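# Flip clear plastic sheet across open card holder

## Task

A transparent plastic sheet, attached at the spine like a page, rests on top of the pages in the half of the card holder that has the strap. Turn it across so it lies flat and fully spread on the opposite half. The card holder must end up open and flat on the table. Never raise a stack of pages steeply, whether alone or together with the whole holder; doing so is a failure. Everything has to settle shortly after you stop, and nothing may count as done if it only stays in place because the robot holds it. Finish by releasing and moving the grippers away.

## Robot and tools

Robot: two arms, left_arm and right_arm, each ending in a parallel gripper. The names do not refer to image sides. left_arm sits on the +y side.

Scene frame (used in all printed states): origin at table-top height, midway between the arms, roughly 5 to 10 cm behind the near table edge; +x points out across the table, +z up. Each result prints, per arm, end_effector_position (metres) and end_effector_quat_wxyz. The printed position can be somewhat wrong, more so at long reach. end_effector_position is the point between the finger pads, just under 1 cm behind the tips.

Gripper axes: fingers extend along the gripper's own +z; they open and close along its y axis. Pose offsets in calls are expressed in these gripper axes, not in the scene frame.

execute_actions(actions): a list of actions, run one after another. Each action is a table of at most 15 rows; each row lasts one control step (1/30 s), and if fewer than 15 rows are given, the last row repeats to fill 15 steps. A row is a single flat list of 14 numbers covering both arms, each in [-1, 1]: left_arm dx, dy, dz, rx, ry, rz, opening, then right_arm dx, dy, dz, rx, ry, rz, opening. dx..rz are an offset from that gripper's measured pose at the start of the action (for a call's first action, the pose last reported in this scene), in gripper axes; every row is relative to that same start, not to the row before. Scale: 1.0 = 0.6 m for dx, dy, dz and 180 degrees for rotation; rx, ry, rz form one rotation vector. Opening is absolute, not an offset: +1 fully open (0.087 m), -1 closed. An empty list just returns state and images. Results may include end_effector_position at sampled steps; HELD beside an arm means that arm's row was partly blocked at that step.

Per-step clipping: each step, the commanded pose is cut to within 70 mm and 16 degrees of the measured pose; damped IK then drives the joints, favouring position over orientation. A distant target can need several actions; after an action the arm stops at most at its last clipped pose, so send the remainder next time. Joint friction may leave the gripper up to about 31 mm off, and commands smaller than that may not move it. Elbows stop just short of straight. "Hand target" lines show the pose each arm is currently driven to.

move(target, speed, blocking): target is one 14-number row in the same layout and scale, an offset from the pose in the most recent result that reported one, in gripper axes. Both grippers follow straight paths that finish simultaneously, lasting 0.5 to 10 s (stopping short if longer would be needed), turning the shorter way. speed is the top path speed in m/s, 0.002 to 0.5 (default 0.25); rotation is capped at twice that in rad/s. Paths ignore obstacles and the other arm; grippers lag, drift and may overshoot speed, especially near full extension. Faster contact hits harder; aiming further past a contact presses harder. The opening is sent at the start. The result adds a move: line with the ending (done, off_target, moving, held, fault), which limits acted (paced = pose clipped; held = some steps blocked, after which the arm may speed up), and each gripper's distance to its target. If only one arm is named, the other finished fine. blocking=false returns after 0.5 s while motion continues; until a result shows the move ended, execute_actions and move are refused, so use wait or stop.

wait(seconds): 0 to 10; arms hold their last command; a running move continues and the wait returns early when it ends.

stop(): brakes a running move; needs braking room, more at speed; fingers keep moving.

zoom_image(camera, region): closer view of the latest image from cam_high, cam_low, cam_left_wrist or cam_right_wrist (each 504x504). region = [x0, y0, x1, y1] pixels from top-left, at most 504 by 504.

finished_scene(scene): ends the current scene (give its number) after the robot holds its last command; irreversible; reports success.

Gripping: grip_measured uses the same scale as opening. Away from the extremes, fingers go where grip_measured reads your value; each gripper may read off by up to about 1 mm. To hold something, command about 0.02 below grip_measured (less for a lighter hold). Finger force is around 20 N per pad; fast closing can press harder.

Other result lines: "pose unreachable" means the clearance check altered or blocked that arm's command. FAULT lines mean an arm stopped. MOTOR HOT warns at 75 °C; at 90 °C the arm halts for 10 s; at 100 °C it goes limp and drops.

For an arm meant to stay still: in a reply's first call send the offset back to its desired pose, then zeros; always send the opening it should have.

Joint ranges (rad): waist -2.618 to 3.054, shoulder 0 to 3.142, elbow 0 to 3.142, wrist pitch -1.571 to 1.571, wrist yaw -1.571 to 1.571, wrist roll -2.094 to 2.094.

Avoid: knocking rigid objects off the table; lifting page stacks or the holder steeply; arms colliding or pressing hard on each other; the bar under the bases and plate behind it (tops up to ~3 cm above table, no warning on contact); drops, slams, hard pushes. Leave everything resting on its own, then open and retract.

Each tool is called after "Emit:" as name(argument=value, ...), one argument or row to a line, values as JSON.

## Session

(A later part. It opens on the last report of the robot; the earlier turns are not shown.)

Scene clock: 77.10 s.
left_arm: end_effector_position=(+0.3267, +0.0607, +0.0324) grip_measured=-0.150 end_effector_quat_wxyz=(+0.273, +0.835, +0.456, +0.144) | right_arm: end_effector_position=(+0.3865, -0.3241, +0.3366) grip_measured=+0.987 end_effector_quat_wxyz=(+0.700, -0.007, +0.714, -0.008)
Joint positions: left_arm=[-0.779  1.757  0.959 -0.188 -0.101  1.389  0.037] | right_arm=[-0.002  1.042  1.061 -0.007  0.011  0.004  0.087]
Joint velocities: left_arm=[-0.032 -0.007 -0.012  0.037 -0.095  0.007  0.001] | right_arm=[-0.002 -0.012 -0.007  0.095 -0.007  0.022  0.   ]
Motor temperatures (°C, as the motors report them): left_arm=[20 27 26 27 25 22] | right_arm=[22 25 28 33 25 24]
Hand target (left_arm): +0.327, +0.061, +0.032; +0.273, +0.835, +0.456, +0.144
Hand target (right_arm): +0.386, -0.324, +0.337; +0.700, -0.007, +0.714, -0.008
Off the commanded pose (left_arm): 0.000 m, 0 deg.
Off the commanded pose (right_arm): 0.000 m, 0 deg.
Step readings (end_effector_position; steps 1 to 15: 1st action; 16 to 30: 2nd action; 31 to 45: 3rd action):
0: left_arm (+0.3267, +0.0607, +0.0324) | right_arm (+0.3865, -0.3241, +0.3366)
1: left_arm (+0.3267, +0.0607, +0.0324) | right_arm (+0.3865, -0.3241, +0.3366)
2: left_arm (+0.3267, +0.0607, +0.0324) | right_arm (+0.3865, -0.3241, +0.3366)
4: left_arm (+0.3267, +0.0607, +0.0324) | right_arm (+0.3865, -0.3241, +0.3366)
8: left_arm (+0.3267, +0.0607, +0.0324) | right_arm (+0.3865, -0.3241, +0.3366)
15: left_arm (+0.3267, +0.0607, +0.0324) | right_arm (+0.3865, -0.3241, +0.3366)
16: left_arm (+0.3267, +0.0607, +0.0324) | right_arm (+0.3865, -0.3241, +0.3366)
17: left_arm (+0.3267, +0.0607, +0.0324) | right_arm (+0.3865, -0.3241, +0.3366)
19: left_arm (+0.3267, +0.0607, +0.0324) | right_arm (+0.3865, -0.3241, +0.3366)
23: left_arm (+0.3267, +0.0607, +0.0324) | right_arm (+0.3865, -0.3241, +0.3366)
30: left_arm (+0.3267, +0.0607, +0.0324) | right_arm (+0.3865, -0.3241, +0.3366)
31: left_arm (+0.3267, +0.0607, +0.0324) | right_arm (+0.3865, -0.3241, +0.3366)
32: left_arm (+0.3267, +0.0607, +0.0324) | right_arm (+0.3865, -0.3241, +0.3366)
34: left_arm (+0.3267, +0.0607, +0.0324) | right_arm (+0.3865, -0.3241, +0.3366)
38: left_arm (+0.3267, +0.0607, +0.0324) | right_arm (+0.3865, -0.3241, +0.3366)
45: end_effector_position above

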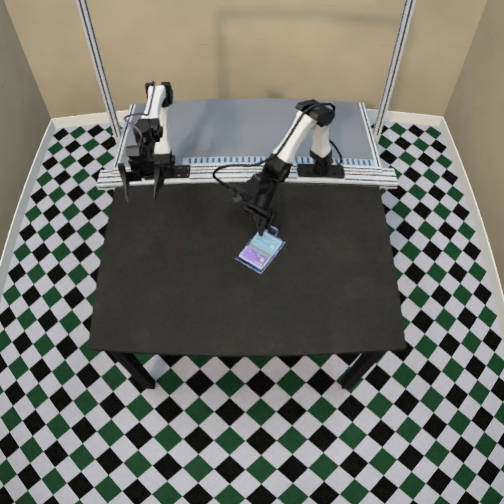

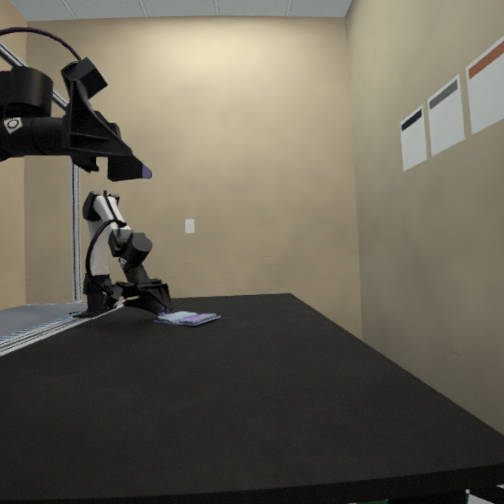

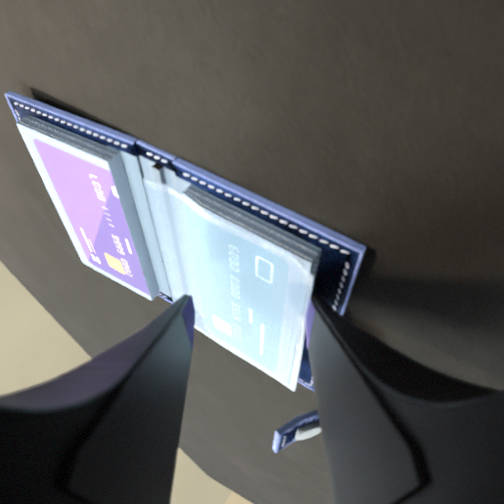

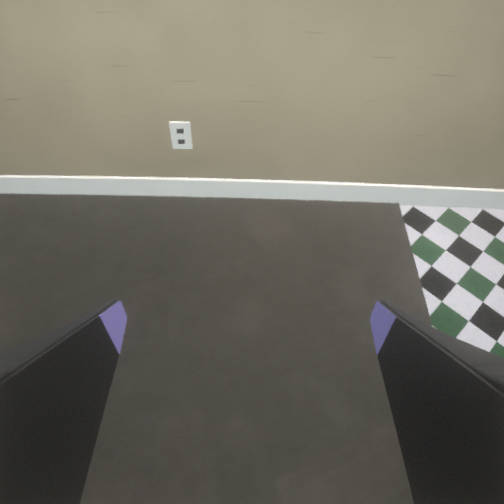

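Emit:
execute_actions(
  actions=[
    [[0,0,0,0,0,0,-0.25,0,0,0,0,0,0,1]],
    [[0,0,0,0,0,0,-0.37,0,0,0,0,0,0,1]],
    [[0,0,0,0,0,0,-0.5,0,0,0,0,0,0,1]],
  ],
)

Emit:
zoom_image(
  camera="cam_left_wrist",
  region=[140,160,380,400],
)

Scene clock: 81.33 s.
left_arm: end_effector_position=(+0.3267, +0.0607, +0.0324) grip_measured=-0.500 end_effector_quat_wxyz=(+0.273, +0.835, +0.456, +0.144) | right_arm: end_effector_position=(+0.3865, -0.3241, +0.3366) grip_measured=+0.987 end_effector_quat_wxyz=(+0.700, -0.007, +0.714, -0.008)
Joint positions: left_arm=[-0.779  1.757  0.959 -0.188 -0.101  1.389  0.022] | right_arm=[-0.002  1.042  1.061 -0.007  0.011  0.004  0.087]
Joint velocities: left_arm=[-0.017 -0.002  0.002  0.037 -0.066 -0.066 -0.   ] | right_arm=[ 0.012 -0.007 -0.002  0.022 -0.022 -0.037  0.001]
Motor temperatures (°C, as the motors report them): left_arm=[20 27 27 27 25 22] | right_arm=[22 25 28 34 25 24]
Hand target (left_arm): +0.327, +0.061, +0.032; +0.273, +0.835, +0.456, +0.144
Hand target (right_arm): +0.386, -0.324, +0.337; +0.700, -0.007, +0.714, -0.008
Off the commanded pose (left_arm): 0.000 m, 0 deg.
Off the commanded pose (right_arm): 0.000 m, 0 deg.
Step readings (end_effector_position; steps 1 to 15: 1st action; 16 to 30: 2nd action; 31 to 45: 3rd action):
0: left_arm (+0.3267, +0.0607, +0.0324) | right_arm (+0.3865, -0.3241, +0.3366)
1: left_arm (+0.3267, +0.0607, +0.0324) | right_arm (+0.3865, -0.3241, +0.3366)
2: left_arm (+0.3267, +0.0607, +0.0324) | right_arm (+0.3865, -0.3241, +0.3366)
4: left_arm (+0.3267, +0.0607, +0.0324) | right_arm (+0.3865, -0.3241, +0.3366)
8: left_arm (+0.3267, +0.0607, +0.0324) | right_arm (+0.3865, -0.3241, +0.3366)
15: left_arm (+0.3267, +0.0607, +0.0324) | right_arm (+0.3865, -0.3241, +0.3366)
16: left_arm (+0.3267, +0.0607, +0.0324) | right_arm (+0.3865, -0.3241, +0.3366)
17: left_arm (+0.3267, +0.0607, +0.0324) | right_arm (+0.3865, -0.3241, +0.3366)
19: left_arm (+0.3267, +0.0607, +0.0324) | right_arm (+0.3865, -0.3241, +0.3366)
23: left_arm (+0.3267, +0.0607, +0.0324) | right_arm (+0.3865, -0.3241, +0.3366)
30: left_arm (+0.3267, +0.0607, +0.0324) | right_arm (+0.3865, -0.3241, +0.3366)
31: left_arm (+0.3267, +0.0607, +0.0324) | right_arm (+0.3865, -0.3241, +0.3366)
32: left_arm (+0.3267, +0.0607, +0.0324) | right_arm (+0.3865, -0.3241, +0.3366)
34: left_arm (+0.3267, +0.0607, +0.0324) | right_arm (+0.3865, -0.3241, +0.3366)
38: left_arm (+0.3267, +0.0607, +0.0324) | right_arm (+0.3865, -0.3241, +0.3366)
45: end_effector_position above

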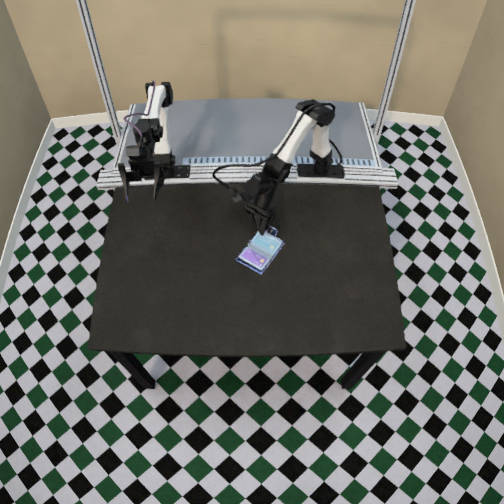

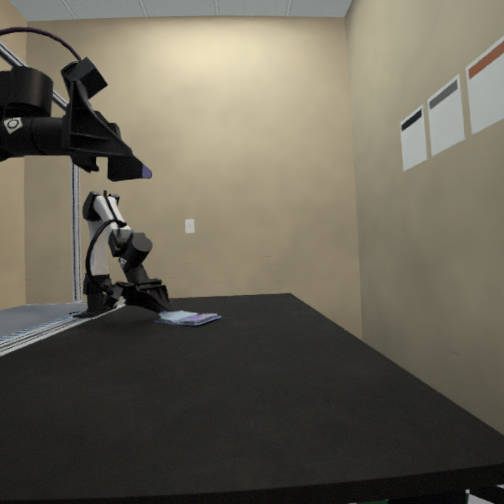

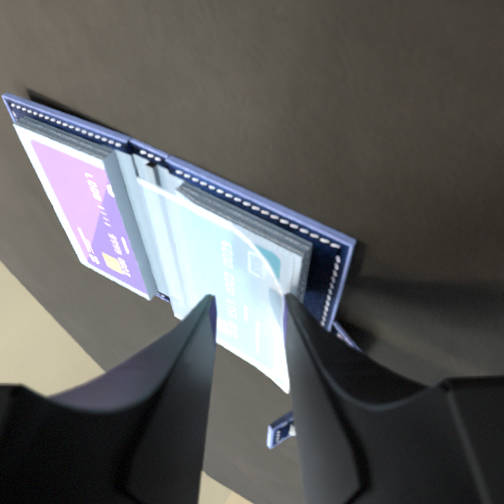

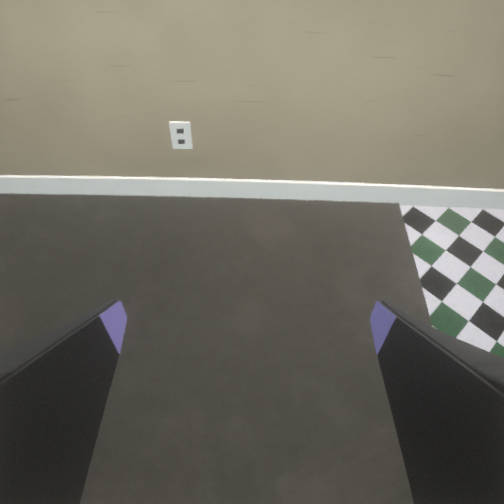

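Region (140, 160, 380, 400) of cam_left_wrist's 504x504 image, scaled by 2.100, with more detail than that image has.

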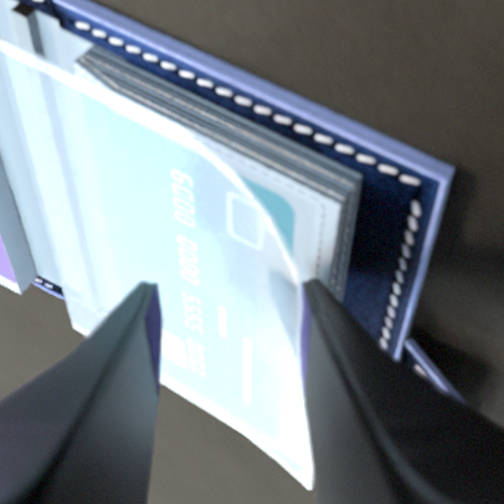

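Emit:
execute_actions(
  actions=[
    [[0,0,0,0,0,0,-0.7,0,0,0,0,0,0,1]],
    [[0,0,0,0,0,0,-0.85,0,0,0,0,0,0,1]],
  ],
)

Emit:
move(
  target=[0.015,0.1,0.01,0.06,0,0,-0.85,0,0,0,0,0,0,1],
  speed=0.05,
)

Emit:
zoom_image(
  camera="cam_low",
  region=[130,270,240,335],
)

Scene clock: 85.17 s.
left_arm: end_effector_position=(+0.3267, +0.0607, +0.0324) grip_measured=-0.850 end_effector_quat_wxyz=(+0.273, +0.835, +0.456, +0.144) | right_arm: end_effector_position=(+0.3865, -0.3241, +0.3366) grip_measured=+0.987 end_effector_quat_wxyz=(+0.700, -0.007, +0.714, -0.008)
Joint positions: left_arm=[-0.779  1.757  0.959 -0.188 -0.101  1.389  0.007] | right_arm=[-0.002  1.042  1.061 -0.007  0.011  0.004  0.087]
Joint velocities: left_arm=[-0.007  0.007 -0.017 -0.007 -0.007 -0.037 -0.   ] | right_arm=[-0.007  0.002 -0.007  0.007  0.037 -0.007 -0.   ]
Motor temperatures (°C, as the motors report them): left_arm=[20 27 27 27 25 22] | right_arm=[22 25 28 34 25 24]
Hand target (left_arm): +0.327, +0.061, +0.032; +0.273, +0.835, +0.456, +0.144
Hand target (right_arm): +0.386, -0.324, +0.337; +0.700, -0.007, +0.714, -0.008
Off the commanded pose (left_arm): 0.000 m, 0 deg.
Off the commanded pose (right_arm): 0.000 m, 0 deg.
Step readings (end_effector_position; steps 1 to 15: 1st action; 16 to 30: 2nd action):
0: left_arm (+0.3267, +0.0607, +0.0324) | right_arm (+0.3865, -0.3241, +0.3366)
1: left_arm (+0.3267, +0.0607, +0.0324) | right_arm (+0.3865, -0.3241, +0.3366)
2: left_arm (+0.3267, +0.0607, +0.0324) | right_arm (+0.3865, -0.3241, +0.3366)
4: left_arm (+0.3267, +0.0607, +0.0324) | right_arm (+0.3865, -0.3241, +0.3366)
8: left_arm (+0.3267, +0.0607, +0.0324) | right_arm (+0.3865, -0.3241, +0.3366)
15: left_arm (+0.3267, +0.0607, +0.0324) | right_arm (+0.3865, -0.3241, +0.3366)
16: left_arm (+0.3267, +0.0607, +0.0324) | right_arm (+0.3865, -0.3241, +0.3366)
17: left_arm (+0.3267, +0.0607, +0.0324) | right_arm (+0.3865, -0.3241, +0.3366)
19: left_arm (+0.3267, +0.0607, +0.0324) | right_arm (+0.3865, -0.3241, +0.3366)
23: left_arm (+0.3267, +0.0607, +0.0324) | right_arm (+0.3865, -0.3241, +0.3366)
30: end_effector_position above

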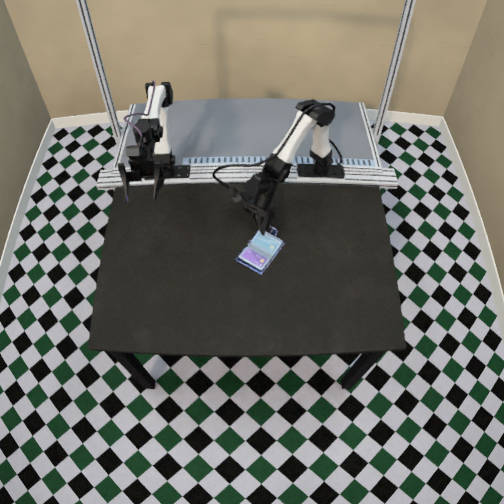

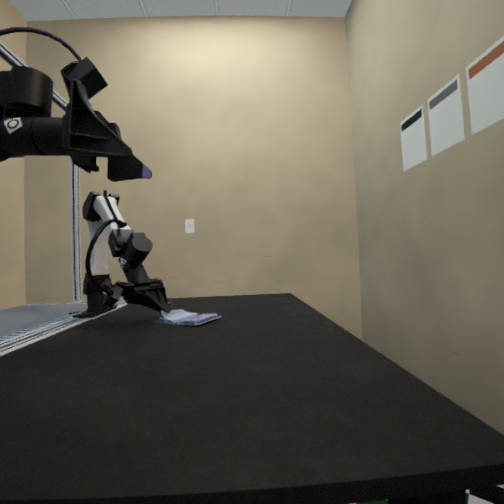

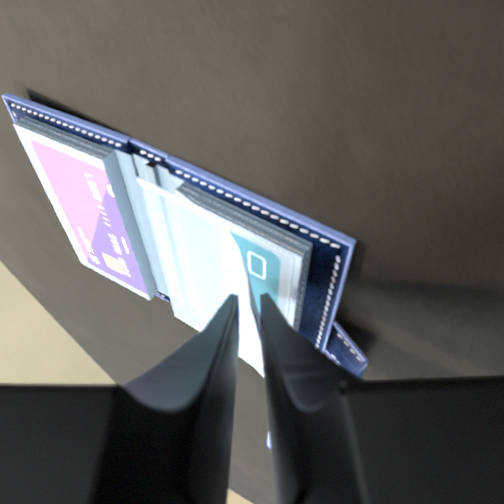

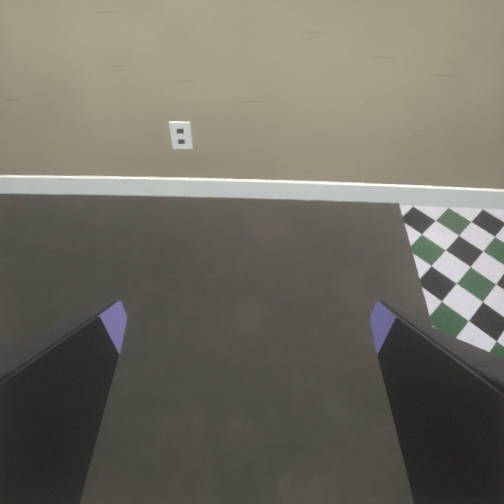

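Scene clock: 87.63 s.
left_arm: end_effector_position=(+0.3713, +0.0395, +0.0660) grip_measured=-0.850 end_effector_quat_wxyz=(+0.199, +0.855, +0.467, +0.104) | right_arm: end_effector_position=(+0.3865, -0.3241, +0.3366) grip_measured=+0.987 end_effector_quat_wxyz=(+0.700, -0.007, +0.714, -0.008)
Joint positions: left_arm=[-0.723  1.976  1.48  -0.658 -0.045  1.425  0.007] | right_arm=[-0.002  1.042  1.061 -0.007  0.011  0.004  0.087]
Joint velocities: left_arm=[ 0.007 -0.007 -0.002 -0.022 -0.037  0.037 -0.001] | right_arm=[-0.022 -0.007 -0.012 -0.066 -0.037  0.081 -0.   ]
Motor temperatures (°C, as the motors report them): left_arm=[20 28 27 27 25 22] | right_arm=[22 25 29 34 25 24]
Hand target (left_arm): +0.376, +0.041, +0.063; +0.194, +0.857, +0.468, +0.100
Hand target (right_arm): +0.386, -0.324, +0.337; +0.700, -0.007, +0.714, -0.008
Off the commanded pose (left_arm): 0.005 m, 1 deg.
Off the commanded pose (right_arm): 0.000 m, 0 deg.
move: done

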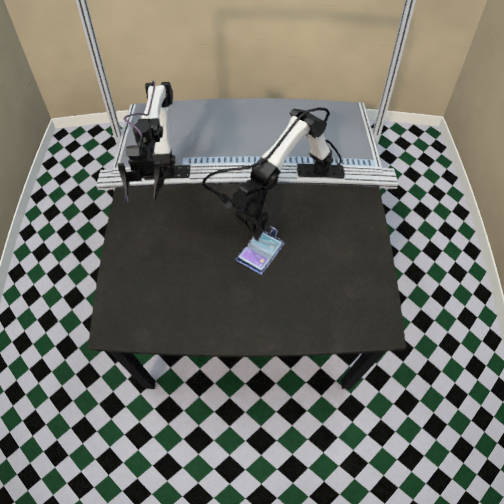

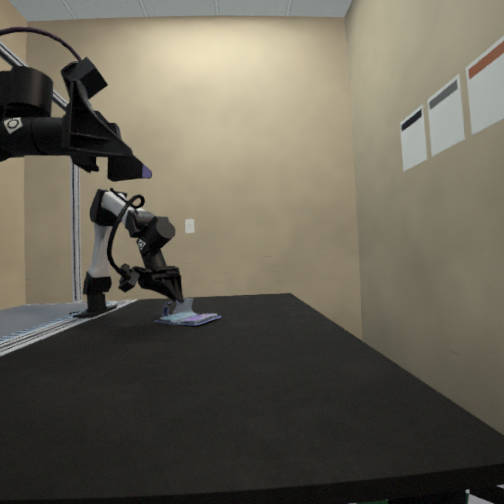

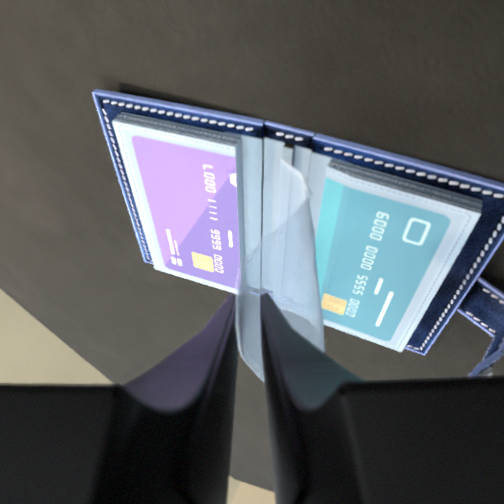

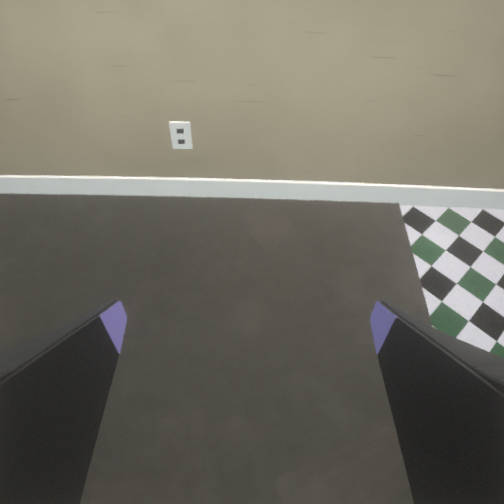

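Region (130, 270, 240, 335) of cam_low's 504x504 image, scaled by 4.582, with more detail than that image has; it fills the top 298 rows of this view, and the rest is white.

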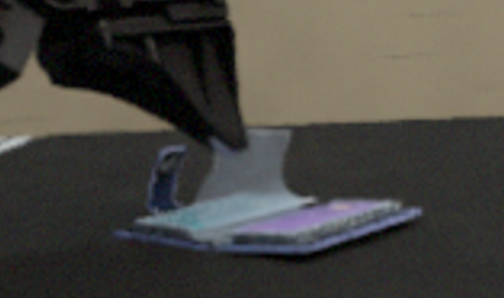

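Emit:
move(
  target=[0.015,0.1,0.075,0,0,0,-0.75,0,0,0,0,0,0,1],
  speed=0.05,
)

Emit:
move(
  target=[0,0.05,-0.01,0,0,0,-0.5,0,0,0,0,0,0,1],
  speed=0.05,
)

Emit:
move(
  target=[0,0.03,-0.15,0,0,0,0.5,0,0,0,0,0,0,1],
)

Emit:
zoom_image(
  camera="cam_low",
  region=[130,270,240,335],
)

Scene clock: 92.37 s.
left_arm: end_effector_position=(+0.4343, +0.0054, +0.0559) grip_measured=-0.750 end_effector_quat_wxyz=(+0.205, +0.854, +0.466, +0.108) | right_arm: end_effector_position=(+0.3865, -0.3241, +0.3366) grip_measured=+0.987 end_effector_quat_wxyz=(+0.700, -0.007, +0.714, -0.008)
Joint positions: left_arm=[-0.689  2.249  1.845 -0.735 -0.035  1.456  0.011] | right_arm=[-0.002  1.042  1.061 -0.007  0.011  0.004  0.087]
Joint velocities: left_arm=[-0.007  0.012  0.012 -0.022 -0.037 -0.11  -0.001] | right_arm=[-0.002 -0.007  0.007 -0.007 -0.037 -0.007 -0.001]
Motor temperatures (°C, as the motors report them): left_arm=[20 28 28 27 25 22] | right_arm=[22 25 29 34 25 24]
Hand target (left_arm): +0.438, +0.008, +0.052; +0.200, +0.855, +0.467, +0.104
Hand target (right_arm): +0.386, -0.324, +0.337; +0.700, -0.007, +0.714, -0.008
Off the commanded pose (left_arm): 0.006 m, 1 deg.
Off the commanded pose (right_arm): 0.000 m, 0 deg.
move: done

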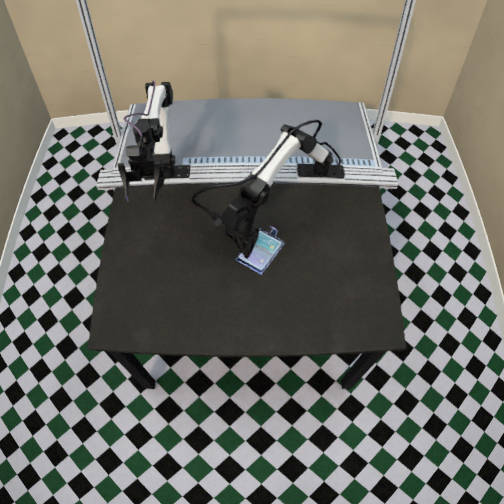

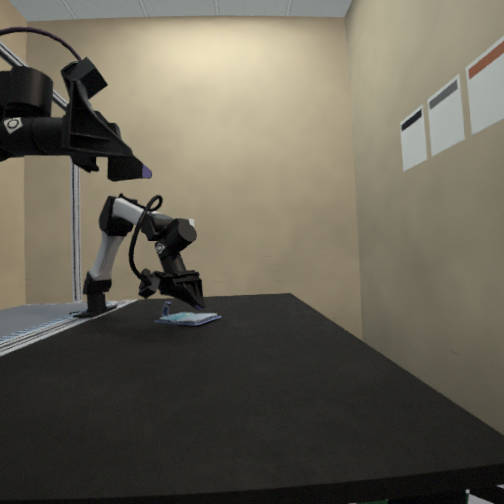

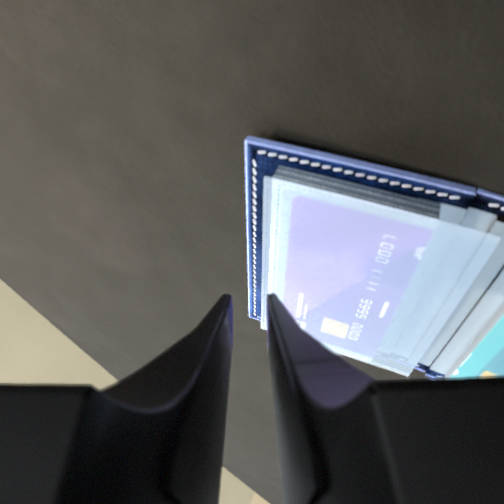

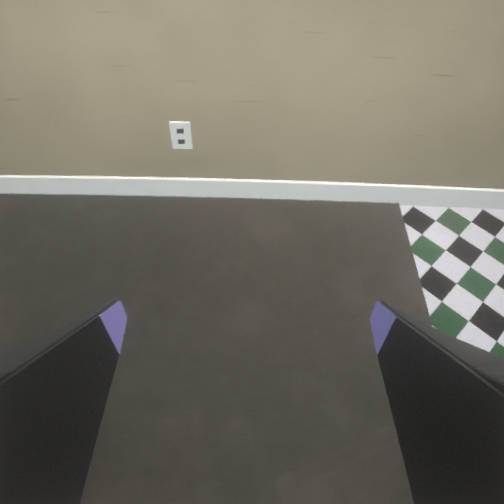

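Scene clock: 93.50 s.
left_arm: end_effector_position=(+0.4516, -0.0093, +0.0800) grip_measured=-0.500 end_effector_quat_wxyz=(+0.212, +0.852, +0.465, +0.110) | right_arm: end_effector_position=(+0.3865, -0.3241, +0.3366) grip_measured=+0.987 end_effector_quat_wxyz=(+0.700, -0.007, +0.714, -0.008)
Joint positions: left_arm=[-0.689  2.334  2.076 -0.866 -0.035  1.456  0.022] | right_arm=[-0.002  1.042  1.061 -0.007  0.011  0.004  0.087]
Joint velocities: left_arm=[-0.012 -0.002  0.002 -0.007 -0.051 -0.007  0.001] | right_arm=[ 0.017 -0.002 -0.017  0.081 -0.037  0.022  0.   ]
Motor temperatures (°C, as the motors report them): left_arm=[20 28 28 27 25 22] | right_arm=[22 25 29 34 25 24]
Hand target (left_arm): +0.455, -0.007, +0.075; +0.206, +0.854, +0.466, +0.108
Hand target (right_arm): +0.386, -0.324, +0.337; +0.700, -0.007, +0.714, -0.008
Off the commanded pose (left_arm): 0.006 m, 1 deg.
Off the commanded pose (right_arm): 0.000 m, 0 deg.
move: done

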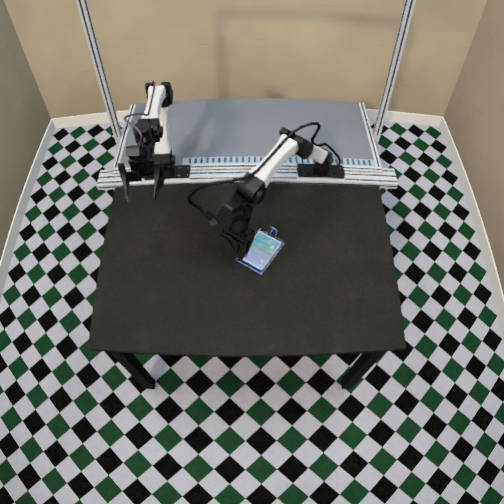

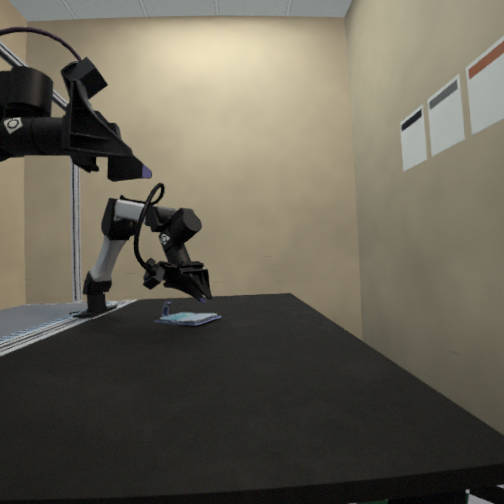

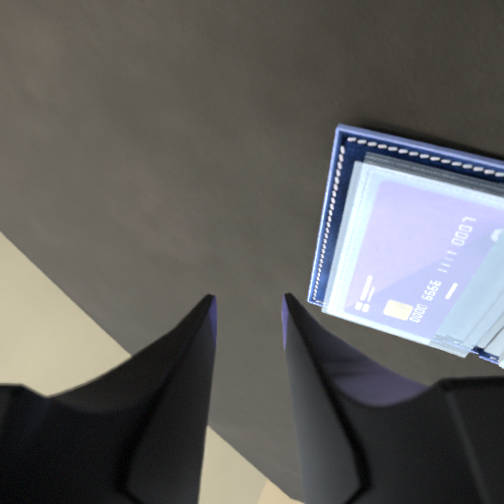

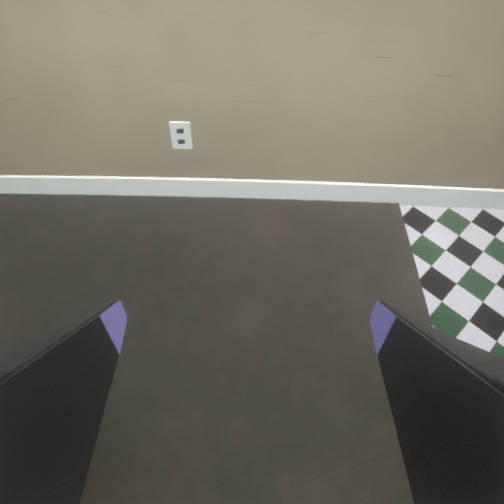

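Scene clock: 94.67 s.
left_arm: end_effector_position=(+0.4311, +0.0062, +0.1676) grip_measured=+0.500 end_effector_quat_wxyz=(+0.213, +0.852, +0.465, +0.111) | right_arm: end_effector_position=(+0.3865, -0.3241, +0.3366) grip_measured=+0.987 end_effector_quat_wxyz=(+0.700, -0.007, +0.714, -0.008)
Joint positions: left_arm=[-0.689  2.267  2.315 -1.169 -0.035  1.456  0.066] | right_arm=[-0.002  1.042  1.061 -0.007  0.011  0.004  0.087]
Joint velocities: left_arm=[-0.012  0.007 -0.002 -0.066  0.007 -0.154 -0.   ] | right_arm=[ 0.002 -0.007 -0.007 -0.051  0.007 -0.066  0.   ]
Motor temperatures (°C, as the motors report them): left_arm=[20 29 28 27 25 22] | right_arm=[22 25 29 35 25 24]
Hand target (left_arm): +0.430, +0.004, +0.168; +0.212, +0.852, +0.465, +0.110
Hand target (right_arm): +0.386, -0.324, +0.337; +0.700, -0.007, +0.714, -0.008
Off the commanded pose (left_arm): 0.001 m, 0 deg.
Off the commanded pose (right_arm): 0.000 m, 0 deg.
move: done

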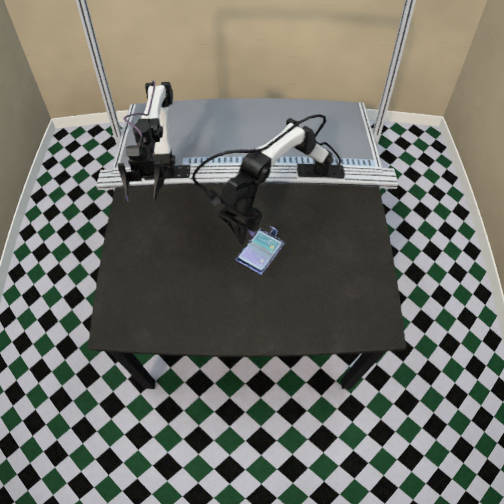

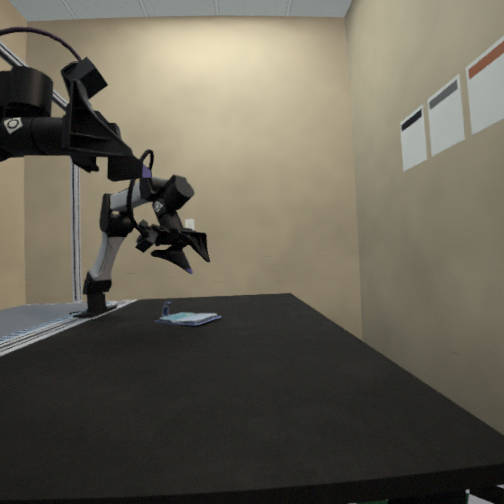

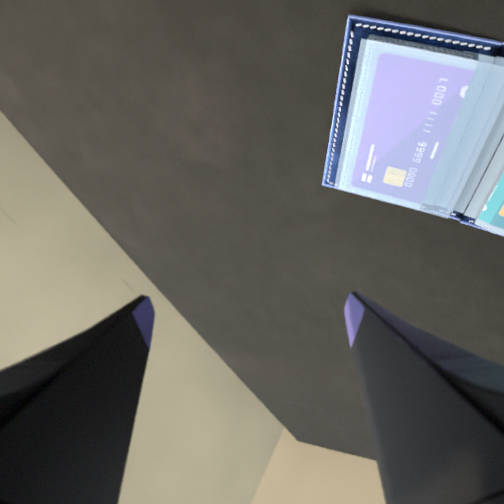

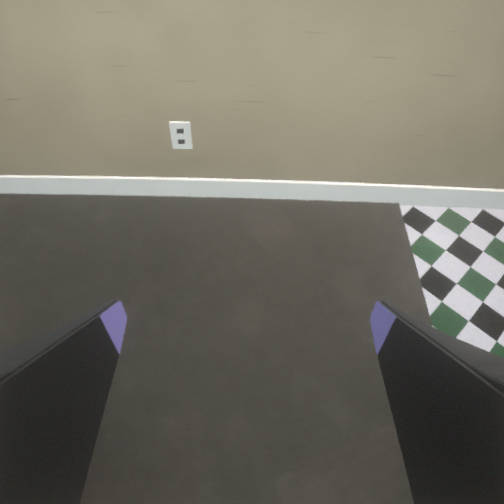

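Region (130, 270, 240, 335) of cam_low's 504x504 image, scaled by 4.582, with more detail than that image has; it fills the top 298 rows of this view, and the rest is white.

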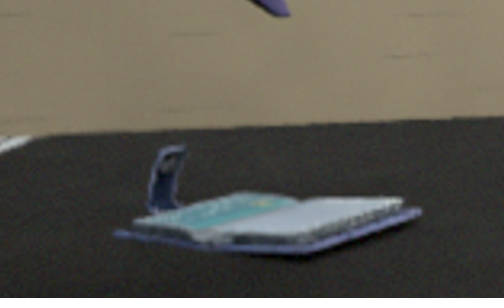

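Emit:
move(
  target=[0.1,-0.25,-0.2,0,0,0,0.5,0,0,0,0,0,0,1],
)

Emit:
finished_scene(
  scene=1,
)

Scene clock: 98.50 s.
left_arm: end_effector_position=(+0.3059, +0.1531, +0.2084) grip_measured=+0.500 end_effector_quat_wxyz=(+0.219, +0.849, +0.466, +0.117) | right_arm: end_effector_position=(+0.3865, -0.3241, +0.3366) grip_measured=+0.987 end_effector_quat_wxyz=(+0.700, -0.007, +0.714, -0.008)
Joint positions: left_arm=[-0.57   1.477  1.461 -1.088  0.012  1.562  0.066] | right_arm=[-0.002  1.042  1.061 -0.007  0.011  0.004  0.087]
Joint velocities: left_arm=[ 0.002 -0.012 -0.002  0.007  0.007 -0.022  0.001] | right_arm=[ 0.002 -0.027  0.007  0.022  0.037 -0.007 -0.002]
Motor temperatures (°C, as the motors report them): left_arm=[20 30 28 27 25 22] | right_arm=[22 25 29 35 25 24]
Hand target (left_arm): +0.303, +0.157, +0.203; +0.213, +0.852, +0.465, +0.112
Hand target (right_arm): +0.386, -0.324, +0.337; +0.700, -0.007, +0.714, -0.008
Off the commanded pose (left_arm): 0.008 m, 1 deg.
Off the commanded pose (right_arm): 0.000 m, 0 deg.
move: done

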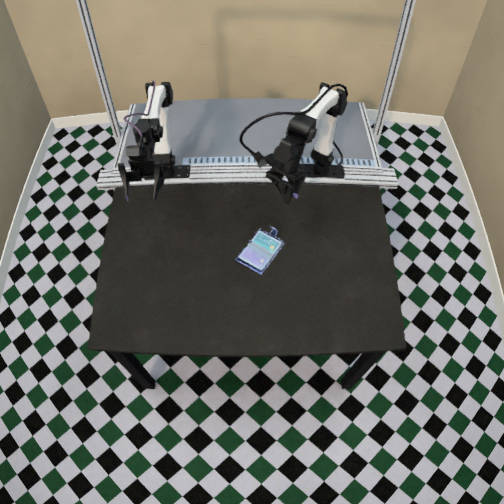

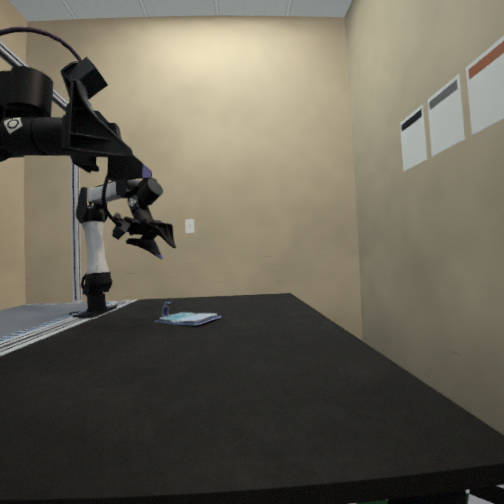

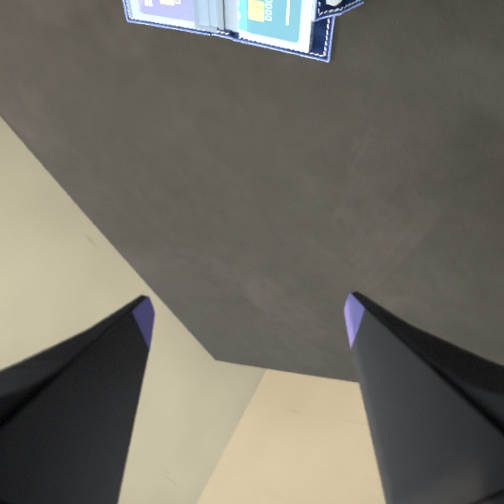

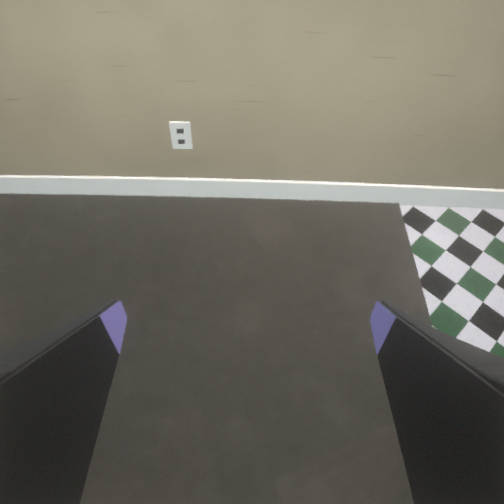

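The scene is finished: the task was done.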